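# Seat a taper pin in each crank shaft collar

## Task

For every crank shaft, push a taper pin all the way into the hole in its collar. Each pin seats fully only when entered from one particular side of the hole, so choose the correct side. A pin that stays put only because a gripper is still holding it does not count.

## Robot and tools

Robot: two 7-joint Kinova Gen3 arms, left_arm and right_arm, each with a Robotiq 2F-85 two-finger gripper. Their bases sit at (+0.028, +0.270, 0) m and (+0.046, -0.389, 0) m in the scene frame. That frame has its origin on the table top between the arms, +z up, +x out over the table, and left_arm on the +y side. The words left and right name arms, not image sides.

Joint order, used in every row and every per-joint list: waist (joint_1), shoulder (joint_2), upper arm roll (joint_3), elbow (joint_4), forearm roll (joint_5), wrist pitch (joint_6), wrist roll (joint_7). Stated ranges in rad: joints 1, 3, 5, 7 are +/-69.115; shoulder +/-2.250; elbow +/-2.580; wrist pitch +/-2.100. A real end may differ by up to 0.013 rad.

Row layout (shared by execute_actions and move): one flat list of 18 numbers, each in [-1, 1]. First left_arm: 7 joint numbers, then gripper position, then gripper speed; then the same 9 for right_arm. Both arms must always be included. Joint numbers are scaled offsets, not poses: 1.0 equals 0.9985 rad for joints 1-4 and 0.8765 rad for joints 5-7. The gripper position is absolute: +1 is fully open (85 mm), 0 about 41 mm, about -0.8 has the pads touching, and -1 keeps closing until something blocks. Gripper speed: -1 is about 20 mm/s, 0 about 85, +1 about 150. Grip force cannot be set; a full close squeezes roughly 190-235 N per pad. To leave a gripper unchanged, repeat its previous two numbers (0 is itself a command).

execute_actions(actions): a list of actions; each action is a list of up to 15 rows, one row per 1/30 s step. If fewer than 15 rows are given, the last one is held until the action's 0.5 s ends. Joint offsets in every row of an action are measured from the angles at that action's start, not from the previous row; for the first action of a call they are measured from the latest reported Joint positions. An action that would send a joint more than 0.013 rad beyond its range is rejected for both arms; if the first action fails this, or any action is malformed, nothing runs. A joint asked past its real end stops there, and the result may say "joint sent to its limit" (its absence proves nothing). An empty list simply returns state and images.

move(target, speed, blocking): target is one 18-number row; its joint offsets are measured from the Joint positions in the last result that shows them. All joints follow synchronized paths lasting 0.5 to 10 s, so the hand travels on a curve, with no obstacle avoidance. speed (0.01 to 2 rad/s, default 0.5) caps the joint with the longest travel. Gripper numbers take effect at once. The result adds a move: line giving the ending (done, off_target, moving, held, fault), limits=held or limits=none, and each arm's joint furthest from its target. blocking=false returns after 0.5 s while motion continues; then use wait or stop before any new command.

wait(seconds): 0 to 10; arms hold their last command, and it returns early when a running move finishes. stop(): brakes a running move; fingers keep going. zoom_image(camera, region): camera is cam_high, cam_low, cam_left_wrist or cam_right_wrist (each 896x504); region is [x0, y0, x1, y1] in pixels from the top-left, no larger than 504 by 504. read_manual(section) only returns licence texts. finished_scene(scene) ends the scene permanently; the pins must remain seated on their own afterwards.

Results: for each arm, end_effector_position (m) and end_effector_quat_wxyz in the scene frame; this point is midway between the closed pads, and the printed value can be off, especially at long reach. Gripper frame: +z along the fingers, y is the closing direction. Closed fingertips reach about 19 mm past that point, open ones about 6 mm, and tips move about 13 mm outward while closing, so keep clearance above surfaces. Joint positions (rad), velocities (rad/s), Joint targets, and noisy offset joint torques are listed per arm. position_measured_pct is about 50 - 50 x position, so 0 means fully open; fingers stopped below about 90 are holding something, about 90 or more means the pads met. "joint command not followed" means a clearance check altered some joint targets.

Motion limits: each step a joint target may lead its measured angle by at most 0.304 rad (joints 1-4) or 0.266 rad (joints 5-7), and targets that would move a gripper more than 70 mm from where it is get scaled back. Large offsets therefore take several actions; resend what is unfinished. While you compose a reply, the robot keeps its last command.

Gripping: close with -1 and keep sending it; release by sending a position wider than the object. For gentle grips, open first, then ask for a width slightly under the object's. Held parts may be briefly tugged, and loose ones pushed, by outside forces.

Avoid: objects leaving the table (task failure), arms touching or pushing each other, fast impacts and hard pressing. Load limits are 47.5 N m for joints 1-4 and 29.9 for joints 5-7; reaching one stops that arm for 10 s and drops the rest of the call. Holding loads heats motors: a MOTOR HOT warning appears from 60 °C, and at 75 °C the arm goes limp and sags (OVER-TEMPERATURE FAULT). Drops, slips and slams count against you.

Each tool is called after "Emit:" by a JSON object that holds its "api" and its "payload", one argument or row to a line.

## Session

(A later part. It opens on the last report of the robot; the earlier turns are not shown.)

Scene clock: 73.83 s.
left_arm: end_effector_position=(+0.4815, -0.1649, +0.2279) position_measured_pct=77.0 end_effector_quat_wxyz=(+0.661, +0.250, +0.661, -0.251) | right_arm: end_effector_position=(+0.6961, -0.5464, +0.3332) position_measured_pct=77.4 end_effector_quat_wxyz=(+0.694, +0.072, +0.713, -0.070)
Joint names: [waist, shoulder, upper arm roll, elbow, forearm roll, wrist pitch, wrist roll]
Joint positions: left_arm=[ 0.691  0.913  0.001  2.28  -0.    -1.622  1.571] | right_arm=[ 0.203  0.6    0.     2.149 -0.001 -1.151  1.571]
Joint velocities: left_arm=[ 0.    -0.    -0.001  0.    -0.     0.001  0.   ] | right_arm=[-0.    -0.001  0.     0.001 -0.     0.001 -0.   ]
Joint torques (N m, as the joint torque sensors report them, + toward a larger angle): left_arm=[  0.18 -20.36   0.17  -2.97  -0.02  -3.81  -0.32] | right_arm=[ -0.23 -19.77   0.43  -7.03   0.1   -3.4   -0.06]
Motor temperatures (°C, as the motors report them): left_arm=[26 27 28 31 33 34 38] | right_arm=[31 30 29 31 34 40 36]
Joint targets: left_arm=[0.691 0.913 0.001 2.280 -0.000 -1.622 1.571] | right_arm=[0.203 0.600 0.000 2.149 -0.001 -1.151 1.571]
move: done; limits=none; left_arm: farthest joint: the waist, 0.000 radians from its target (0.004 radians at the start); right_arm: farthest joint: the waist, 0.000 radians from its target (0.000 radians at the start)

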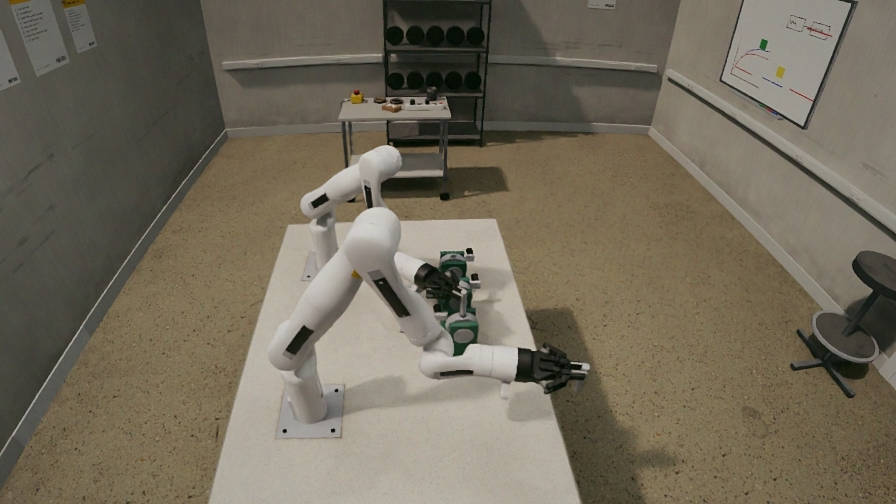

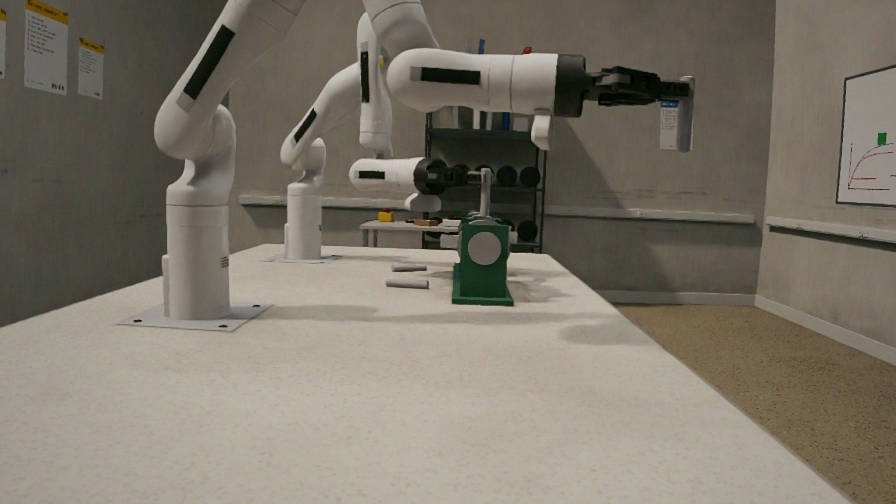

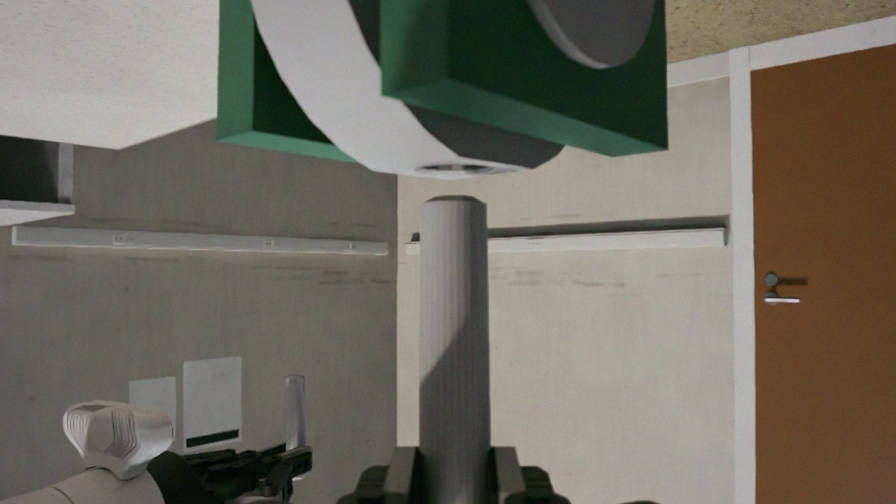

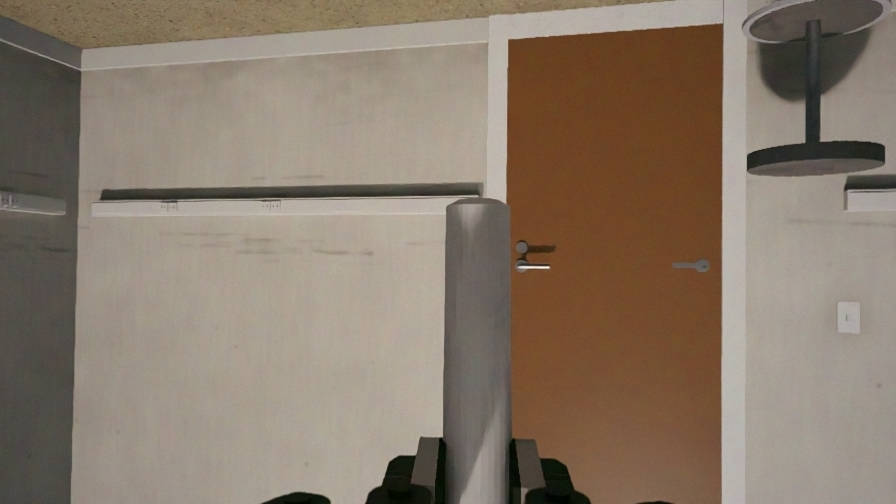

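Aligned. Lower.

Emit:
{"api": "move", "payload": {
  "target": [0,0.1173,0,-0.0284,0,-0.1012,0,-1,0.5, 0,0,0,0,0,0,0,-1,0.5],
  "speed": 0.065
}}

Scene clock: 77.30 s.
left_arm: end_effector_position=(+0.4811, -0.1658, +0.1903) position_measured_pct=77.0 end_effector_quat_wxyz=(+0.661, +0.250, +0.661, -0.252) | right_arm: end_effector_position=(+0.6961, -0.5464, +0.3332) position_measured_pct=77.4 end_effector_quat_wxyz=(+0.694, +0.072, +0.713, -0.070)
Joint names: [waist, shoulder, upper arm roll, elbow, forearm roll, wrist pitch, wrist roll]
Joint positions: left_arm=[ 0.692  1.03   0.002  2.251 -0.001 -1.711  1.572] | right_arm=[ 0.203  0.6    0.     2.149 -0.001 -1.151  1.571]
Joint velocities: left_arm=[ 0.     0.002  0.001 -0.001 -0.    -0.     0.   ] | right_arm=[ 0.     0.     0.002 -0.001 -0.    -0.     0.   ]
Joint torques (N m, as the joint torque sensors report them, + toward a larger angle): left_arm=[ -0.88 -19.85  -0.4   -0.91   0.35  -2.96  -0.44] | right_arm=[ -0.36 -19.61   0.77  -6.73  -0.06  -3.29   0.04]
Motor temperatures (°C, as the motors report them): left_arm=[26 27 28 31 33 34 38] | right_arm=[31 30 29 31 34 40 36]
Joint targets: left_arm=[0.691 1.031 0.001 2.252 -0.000 -1.711 1.571] | right_arm=[0.203 0.600 0.000 2.149 -0.001 -1.151 1.571]
move: done; limits=none; left_arm: farthest joint: the waist, 0.001 radians from its target (0.000 radians at the start); right_arm: farthest joint: the waist, 0.000 radians from its target (0.000 radians at the start)

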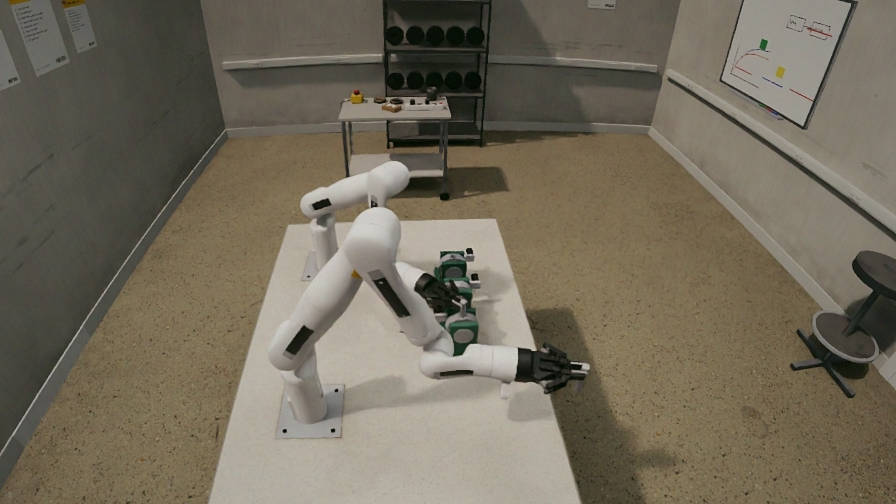

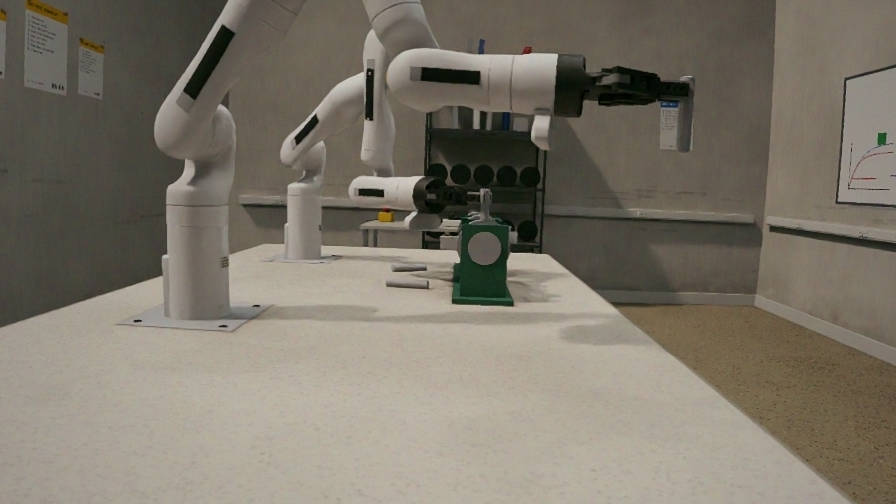

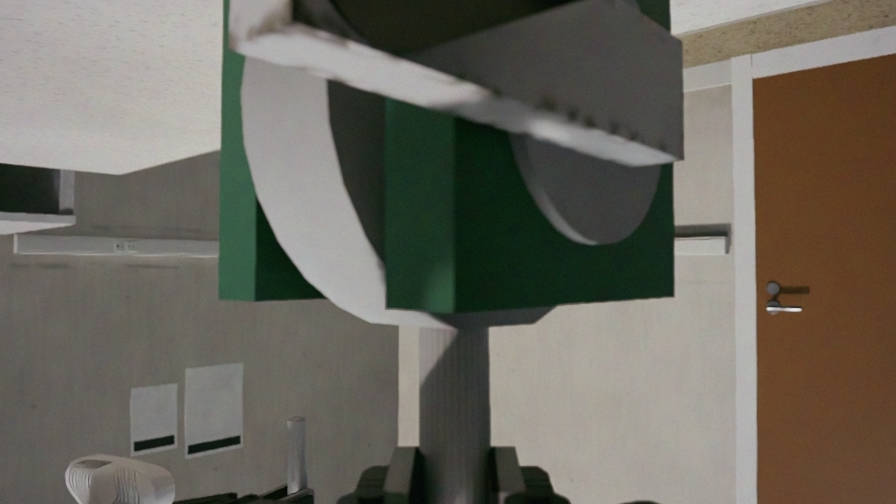

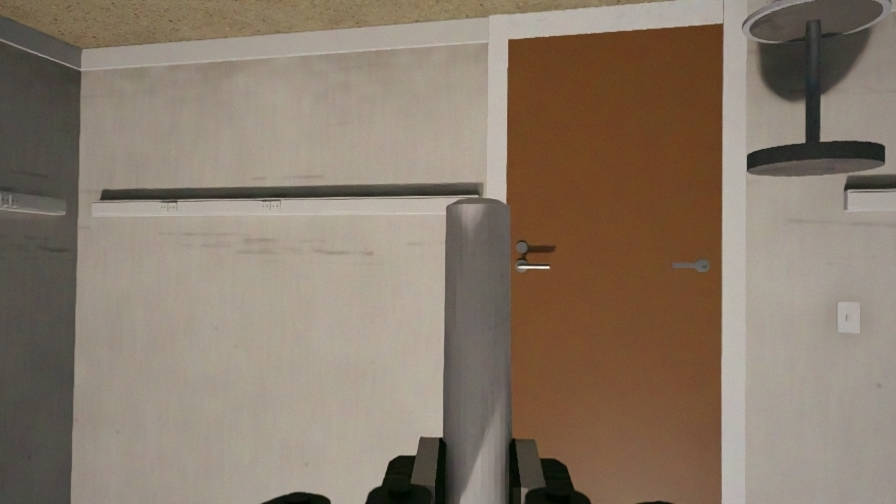

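Emit:
{"api": "move", "payload": {
  "target": [0,0,0,0,0,0,0,-0.3,0.5, -0.15,0,0,0,0,0,0,-1,0.5]
}}

Emit:
{"api": "move", "payload": {
  "target": [-0.1,-0.3,0,0,0,0.2,0,-0.3,0.5, -0.15,0,0,0,0,0,0,-1,0.5],
  "speed": 0.7
}}

Emit:
{"api": "move", "payload": {
  "target": [-1,-0.2,0,0,0,0,0,-0.3,0.5, -0.7856,0.3136,0,0.0314,0,-0.4241,0,-1,0.5],
  "speed": 0.9
}}

Emit:
{"api": "zoom_image", "payload": {
  "camera": "cam_low",
  "region": [455,165,525,235]
}}

Emit:
{"api": "zoom_image", "payload": {
  "camera": "cam_right_wrist",
  "region": [420,130,540,230]
}}

Scene clock: 79.00 s.
left_arm: end_effector_position=(+0.4811, -0.1658, +0.1903) position_measured_pct=65.1 end_effector_quat_wxyz=(+0.661, +0.250, +0.661, -0.252) | right_arm: end_effector_position=(+0.7123, -0.4477, +0.3332) position_measured_pct=77.4 end_effector_quat_wxyz=(+0.697, +0.018, +0.716, -0.018)
Joint names: [waist, shoulder, upper arm roll, elbow, forearm roll, wrist pitch, wrist roll]
Joint positions: left_arm=[ 0.692  1.03   0.002  2.251 -0.001 -1.711  1.572] | right_arm=[ 0.054  0.6    0.     2.149 -0.001 -1.151  1.571]
Joint velocities: left_arm=[-0.    -0.     0.     0.001  0.     0.001 -0.   ] | right_arm=[-0.002 -0.    -0.002 -0.001 -0.    -0.    -0.   ]
Joint torques (N m, as the joint torque sensors report them, + toward a larger angle): left_arm=[ -0.15 -19.96   0.04  -1.72  -0.34  -3.12  -0.06] | right_arm=[  0.07 -19.55   0.5   -7.02   0.07  -3.49   0.16]
Motor temperatures (°C, as the motors report them): left_arm=[26 27 28 31 33 34 38] | right_arm=[31 30 29 31 34 40 36]
Joint targets: left_arm=[0.692 1.030 0.002 2.251 -0.001 -1.711 1.572] | right_arm=[0.053 0.600 0.000 2.149 -0.001 -1.151 1.571]
move: done; limits=none; left_arm: farthest joint: the waist, 0.000 radians from its target (0.000 radians at the start); right_arm: farthest joint: the waist, 0.000 radians from its target (0.150 radians at the start)

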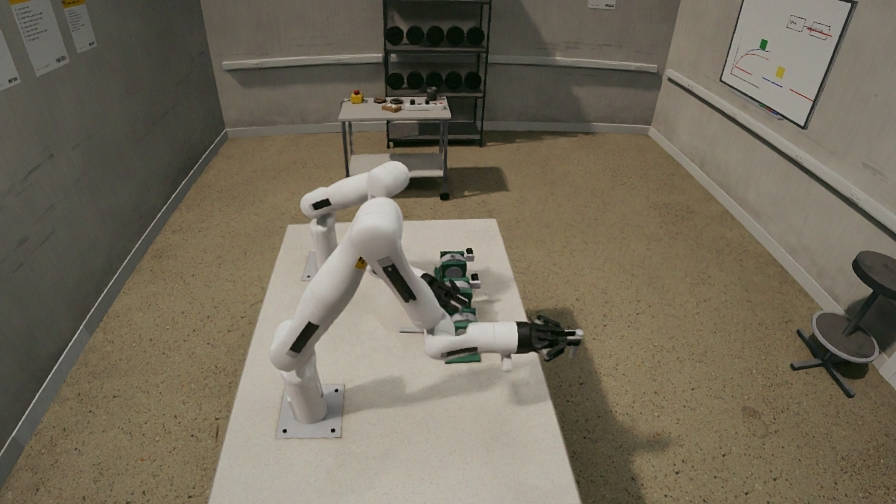

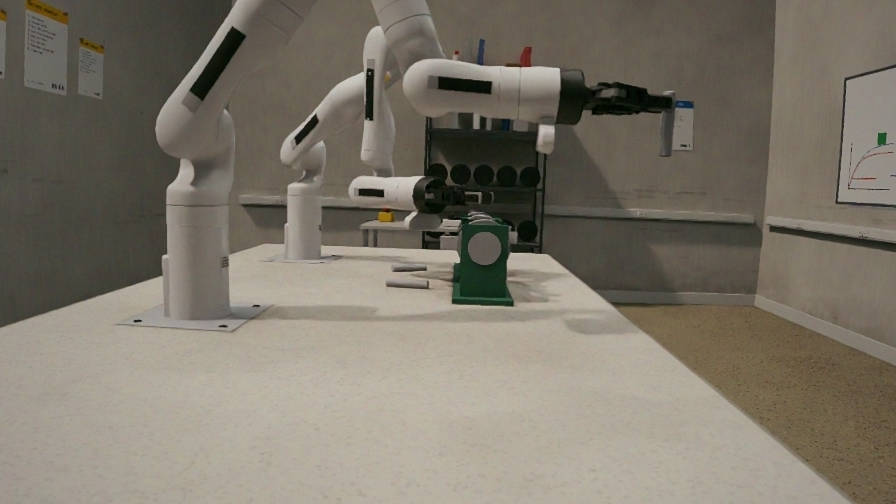

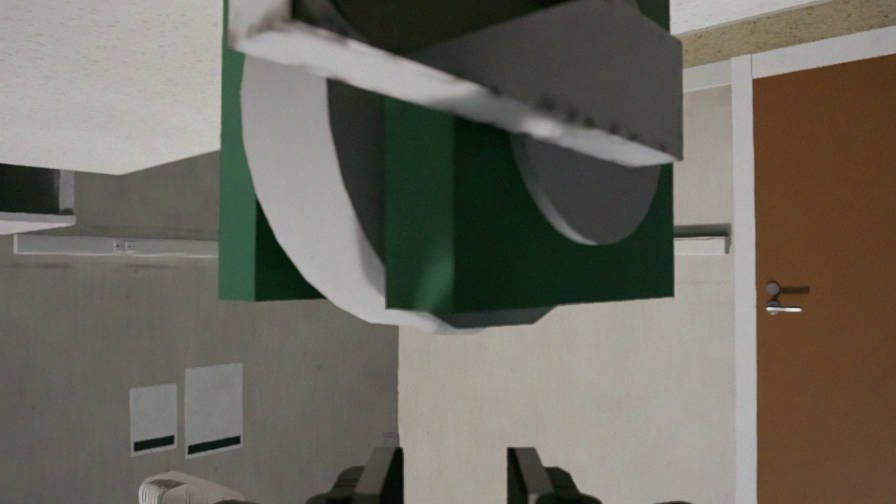

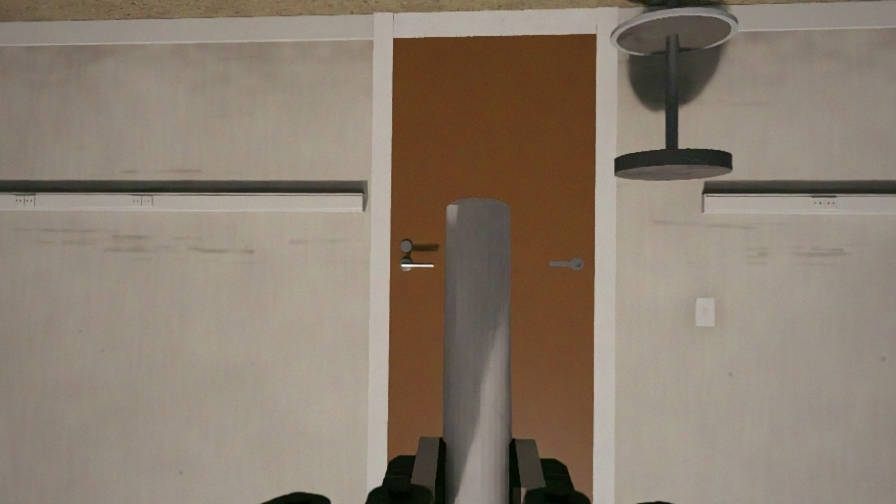

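Scene clock: 80.07 s.
left_arm: end_effector_position=(+0.5315, -0.1253, +0.3265) position_measured_pct=65.1 end_effector_quat_wxyz=(+0.713, +0.204, +0.629, -0.232) | right_arm: end_effector_position=(+0.7137, -0.3476, +0.3332) position_measured_pct=77.4 end_effector_quat_wxyz=(+0.697, -0.035, +0.716, +0.034)
Joint names: [waist, shoulder, upper arm roll, elbow, forearm roll, wrist pitch, wrist roll]
Joint positions: left_arm=[ 0.592  0.731  0.002  2.251 -0.001 -1.536  1.572] | right_arm=[-0.096  0.6    0.     2.149 -0.001 -1.151  1.571]
Joint velocities: left_arm=[-0.002 -0.003  0.002  0.    -0.     0.002 -0.   ] | right_arm=[-0.001  0.     0.     0.     0.     0.    -0.   ]
Joint torques (N m, as the joint torque sensors report them, + toward a larger angle): left_arm=[ -0.07 -18.41   0.25  -5.08  -0.07  -3.15  -0.12] | right_arm=[ -0.08 -19.94   0.56  -6.67   0.16  -3.12   0.11]
Motor temperatures (°C, as the motors report them): left_arm=[26 27 28 31 33 34 38] | right_arm=[31 30 29 31 34 40 36]
Joint targets: left_arm=[0.592 0.731 0.002 2.251 -0.001 -1.536 1.572] | right_arm=[-0.096 0.600 0.000 2.149 -0.001 -1.151 1.571]
move: done; limits=none; left_arm: farthest joint: the shoulder, 0.001 radians from its target (0.300 radians at the start); right_arm: farthest joint: the waist, 0.000 radians from its target (0.149 radians at the start)

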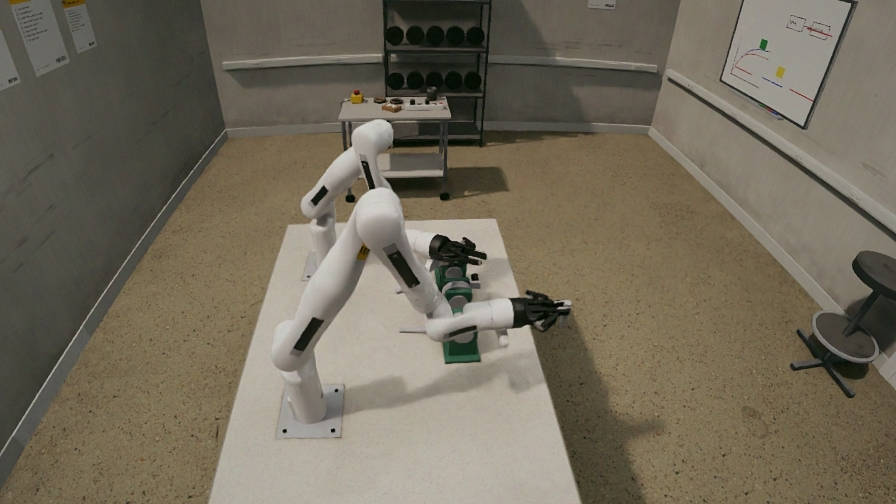

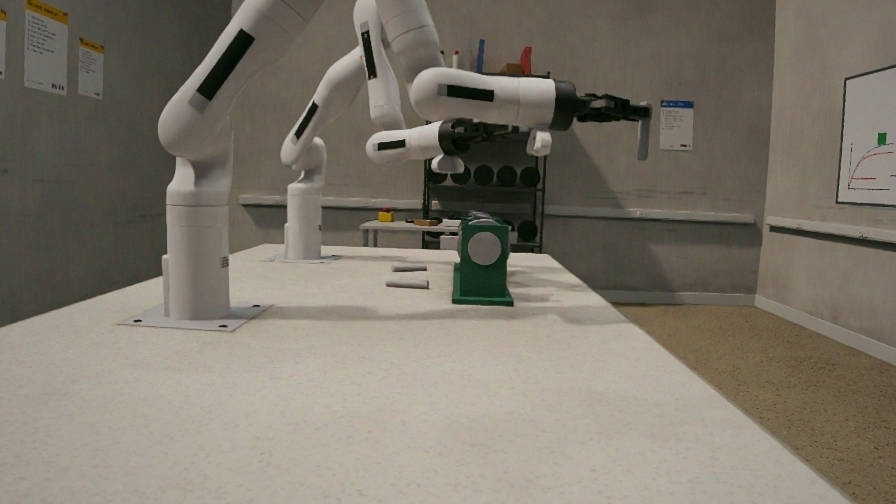

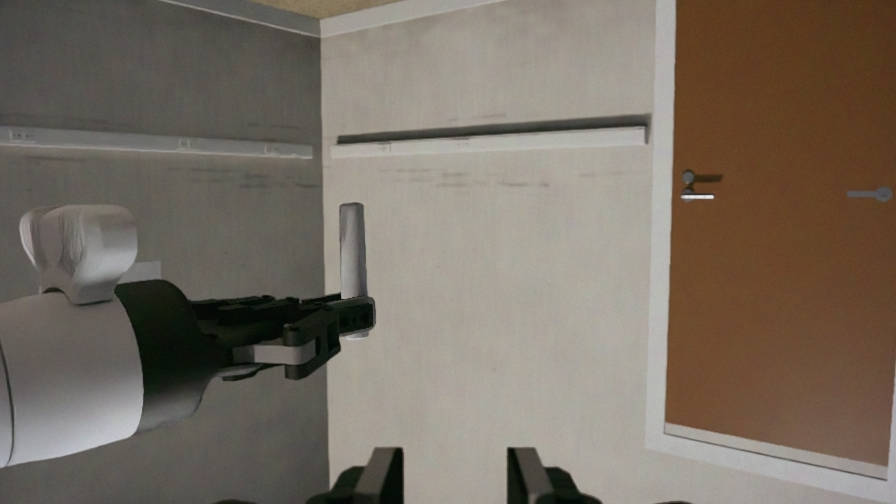

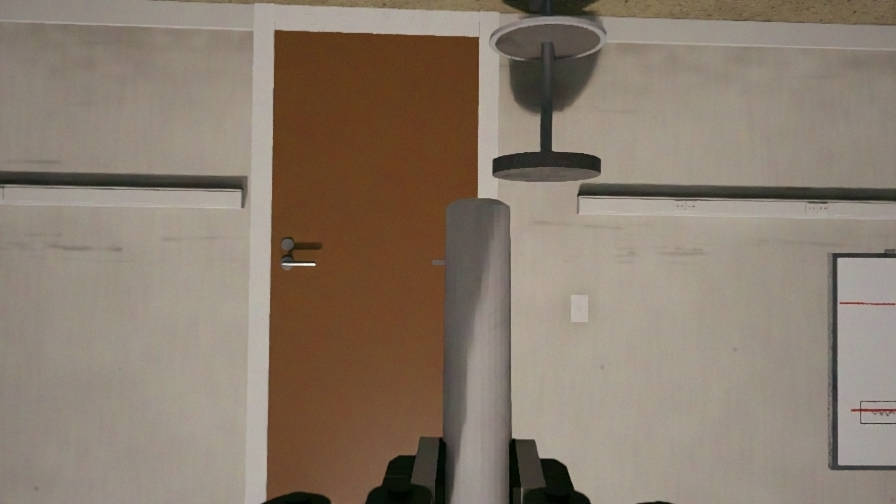

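Scene clock: 81.97 s.
left_arm: end_effector_position=(+0.6134, +0.4716, +0.4526) position_measured_pct=65.1 end_effector_quat_wxyz=(+0.798, -0.108, +0.573, +0.149) | right_arm: end_effector_position=(+0.4833, +0.1050, +0.2281) position_measured_pct=77.4 end_effector_quat_wxyz=(+0.639, -0.302, +0.639, +0.302)
Joint names: [waist, shoulder, upper arm roll, elbow, forearm roll, wrist pitch, wrist roll]
Joint positions: left_arm=[-0.406  0.531  0.002  2.251 -0.001 -1.536  1.572] | right_arm=[-0.88   0.913  0.     2.181 -0.001 -1.523  1.571]
Joint velocities: left_arm=[-0.003 -0.001  0.001  0.001 -0.    -0.     0.   ] | right_arm=[-0.001  0.001  0.     0.001 -0.    -0.     0.   ]
Joint torques (N m, as the joint torque sensors report them, + toward a larger angle): left_arm=[ -0.31 -17.     0.28  -6.49   0.09  -2.68  -0.31] | right_arm=[ -0.4  -21.25   0.38  -3.36   0.1   -3.13   0.  ]
Motor temperatures (°C, as the motors report them): left_arm=[26 27 28 31 33 34 38] | right_arm=[31 30 29 31 34 40 36]
Joint targets: left_arm=[-0.406 0.531 0.002 2.251 -0.001 -1.536 1.572] | right_arm=[-0.880 0.913 0.000 2.181 -0.001 -1.523 1.571]
move: done; limits=none; left_arm: farthest joint: the waist, 0.001 radians from its target (0.999 radians at the start); right_arm: farthest joint: the waist, 0.000 radians from its target (0.784 radians at the start)

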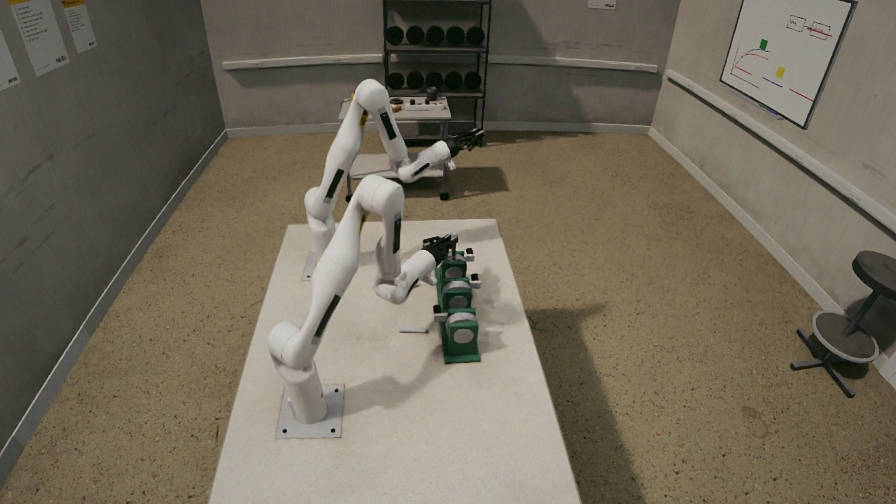

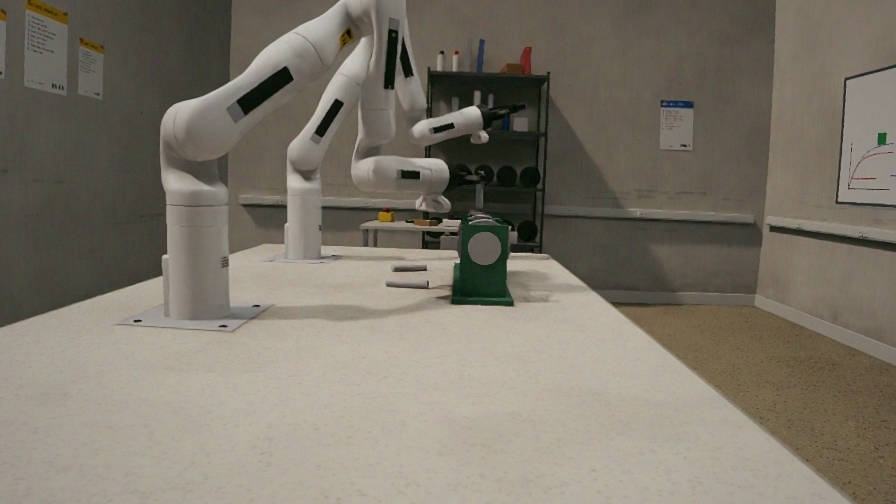

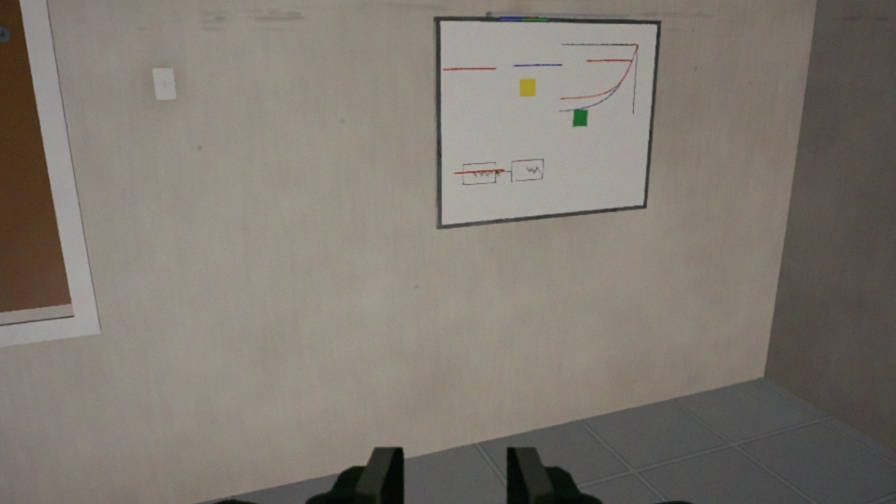

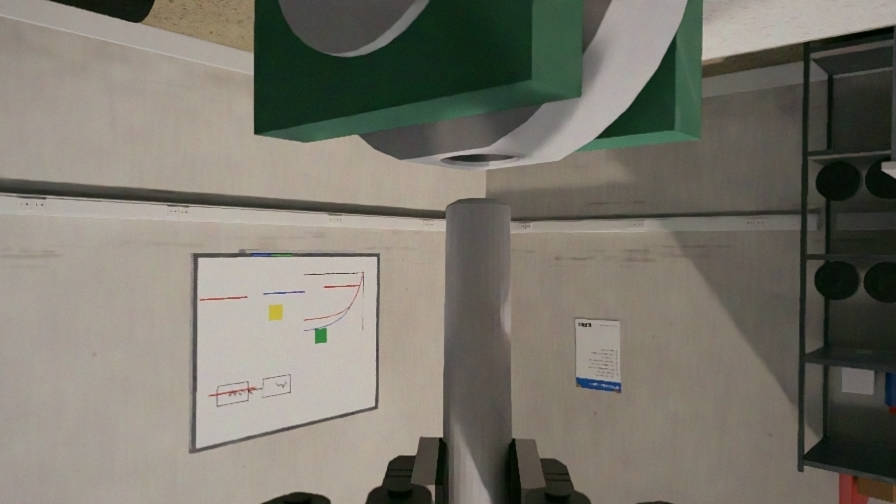

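Region (455, 165, 525, 235) of cam_low's 896x504 image, scaled by 7.200, with more detail than that image has.

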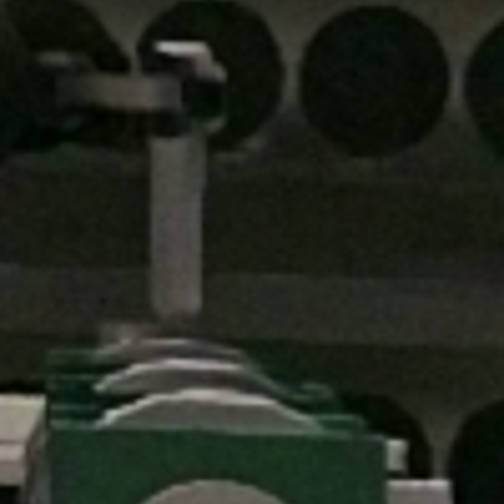

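Region (420, 130, 540, 230) of cam_right_wrist's 896x504 image, scaled by 4.200.

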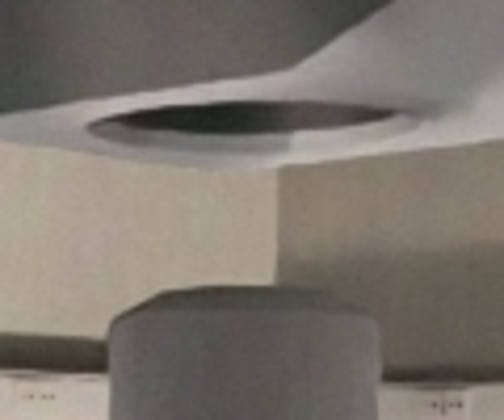

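Emit:
{"api": "execute_actions", "payload": {
  "actions": []
}}

Scene clock: 82.63 s.
left_arm: end_effector_position=(+0.6134, +0.4718, +0.4526) position_measured_pct=65.1 end_effector_quat_wxyz=(+0.798, -0.108, +0.573, +0.149) | right_arm: end_effector_position=(+0.4833, +0.1050, +0.2281) position_measured_pct=77.4 end_effector_quat_wxyz=(+0.639, -0.302, +0.639, +0.302)
Joint names: [waist, shoulder, upper arm roll, elbow, forearm roll, wrist pitch, wrist roll]
Joint positions: left_arm=[-0.406  0.531  0.002  2.251 -0.001 -1.536  1.572] | right_arm=[-0.88   0.913  0.     2.181 -0.001 -1.523  1.571]
Joint velocities: left_arm=[-0. -0. -0. -0. -0. -0.  0.] | right_arm=[-0.     0.001 -0.002  0.002  0.    -0.001 -0.   ]
Joint torques (N m, as the joint torque sensors report them, + toward a larger angle): left_arm=[ -0.13 -17.03  -0.13  -6.63  -0.08  -3.02  -0.17] | right_arm=[  0.05 -21.1    0.8   -3.83   0.01  -3.36   0.05]
Motor temperatures (°C, as the motors report them): left_arm=[26 27 28 31 33 34 38] | right_arm=[31 30 29 31 34 40 36]
Joint targets: left_arm=[-0.406 0.531 0.002 2.251 -0.001 -1.536 1.572] | right_arm=[-0.880 0.913 0.000 2.181 -0.001 -1.523 1.571]

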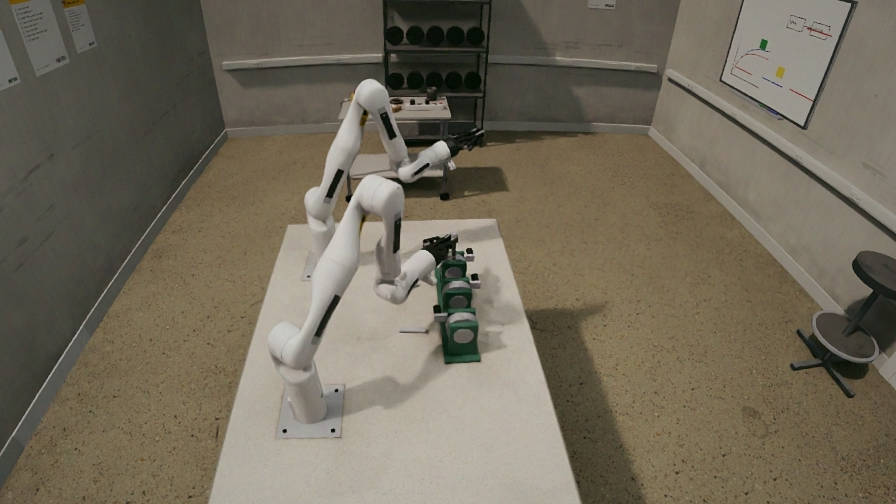

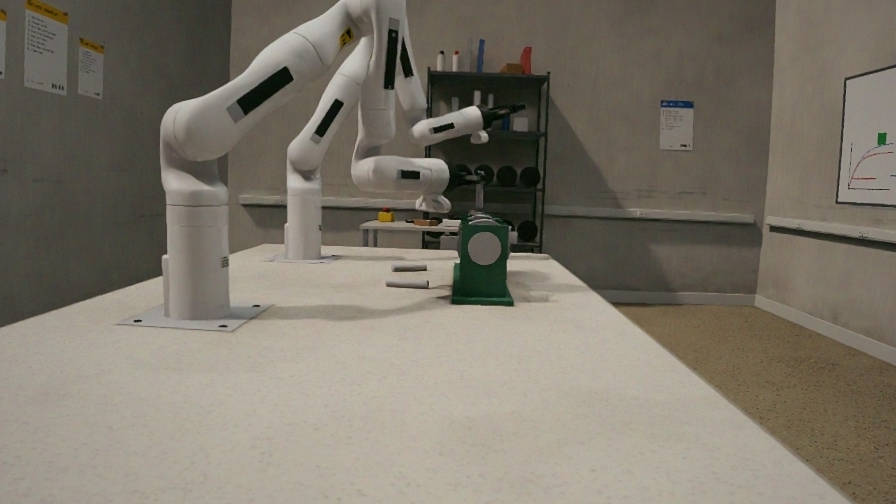

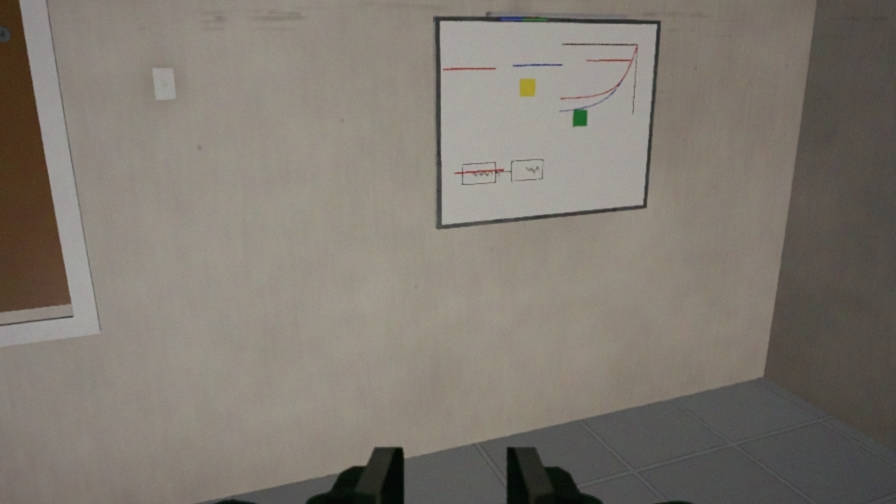

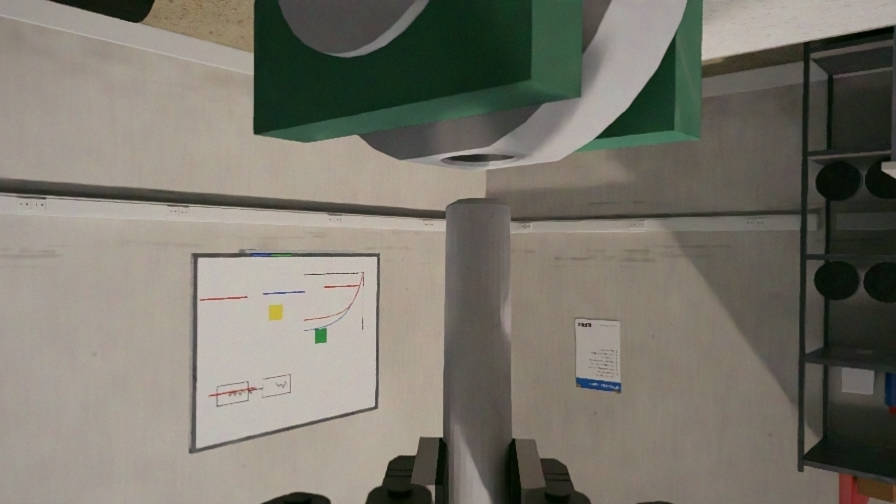

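Emit:
{"api": "move", "payload": {
  "target": [0,0,0,0,0,0,0,-0.3,0.5,-0.001,0.113,0,-0.026,0,-0.099,0,-1,0.5],
  "speed": 0.065
}}

Scene clock: 84.87 s.
left_arm: end_effector_position=(+0.6134, +0.4718, +0.4526) position_measured_pct=65.1 end_effector_quat_wxyz=(+0.798, -0.108, +0.573, +0.149) | right_arm: end_effector_position=(+0.4828, +0.1049, +0.1890) position_measured_pct=77.4 end_effector_quat_wxyz=(+0.639, -0.302, +0.639, +0.302)
Joint names: [waist, shoulder, upper arm roll, elbow, forearm roll, wrist pitch, wrist roll]
Joint positions: left_arm=[-0.406  0.531  0.002  2.251 -0.001 -1.536  1.572] | right_arm=[-0.881  1.026  0.001  2.155 -0.001 -1.61   1.571]
Joint velocities: left_arm=[ 0.001  0.001 -0.002 -0.     0.    -0.001  0.   ] | right_arm=[-0.     0.001  0.001  0.001 -0.    -0.     0.   ]
Joint torques (N m, as the joint torque sensors report them, + toward a larger angle): left_arm=[ -0.21 -16.78  -0.5   -5.99  -0.01  -2.92  -0.12] | right_arm=[ -0.26 -21.61   0.31  -2.86  -0.12  -3.24  -0.07]
Motor temperatures (°C, as the motors report them): left_arm=[26 27 28 31 33 34 38] | right_arm=[31 30 29 31 34 40 36]
Joint targets: left_arm=[-0.406 0.531 0.002 2.251 -0.001 -1.536 1.572] | right_arm=[-0.881 1.026 0.000 2.155 -0.001 -1.609 1.571]
move: done; limits=none; left_arm: farthest joint: the waist, 0.000 radians from its target (0.000 radians at the start); right_arm: farthest joint: the upper arm roll, 0.001 radians from its target (0.000 radians at the start)

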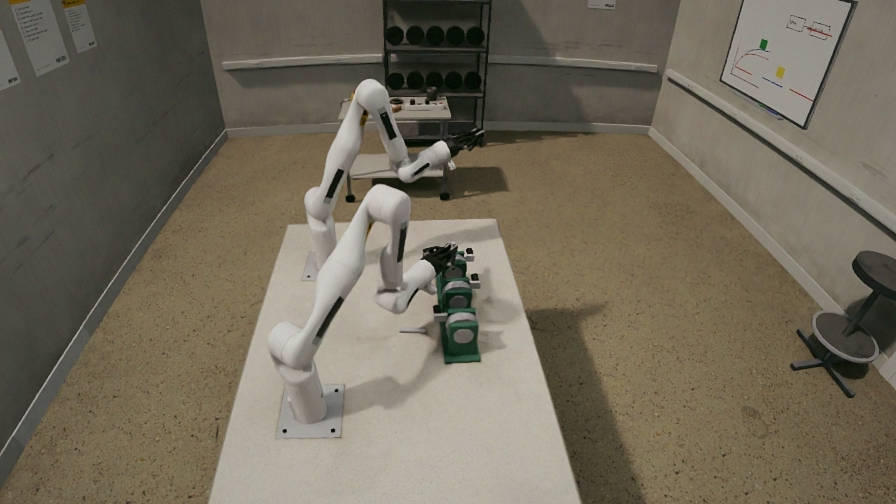

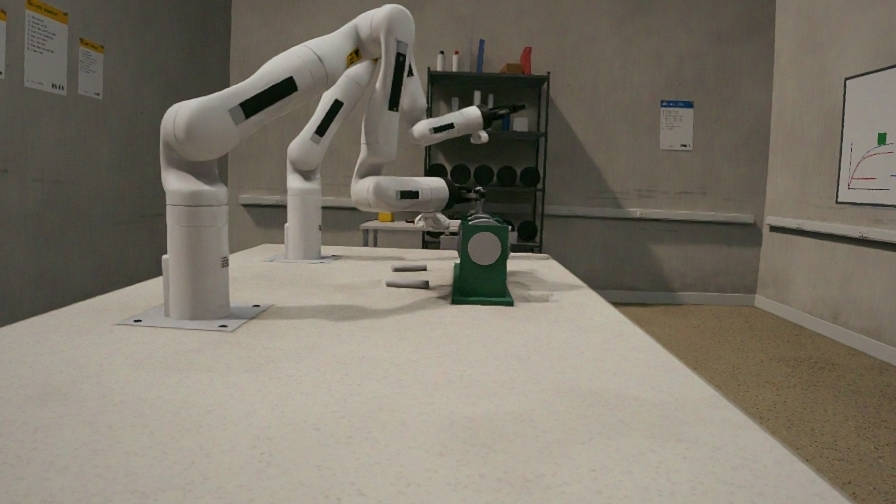

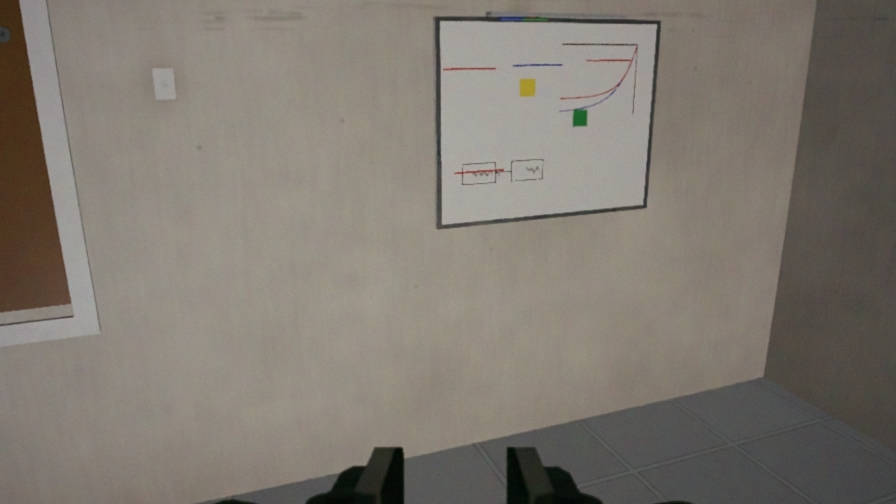

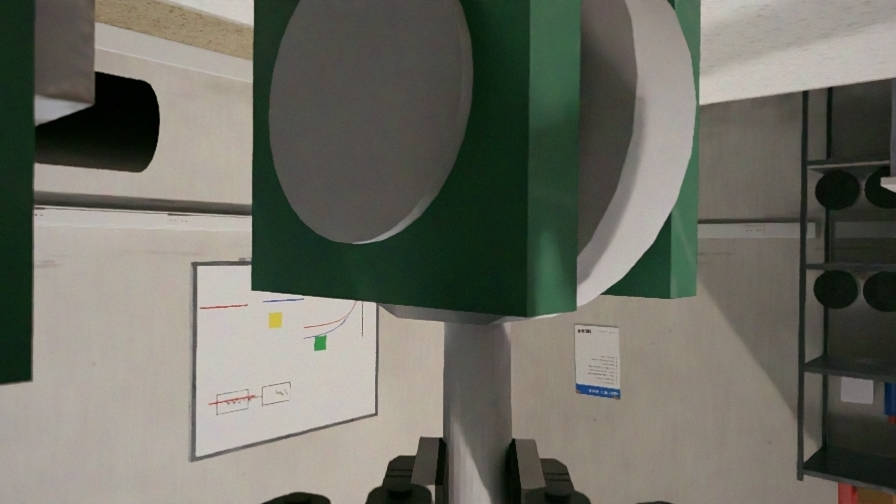

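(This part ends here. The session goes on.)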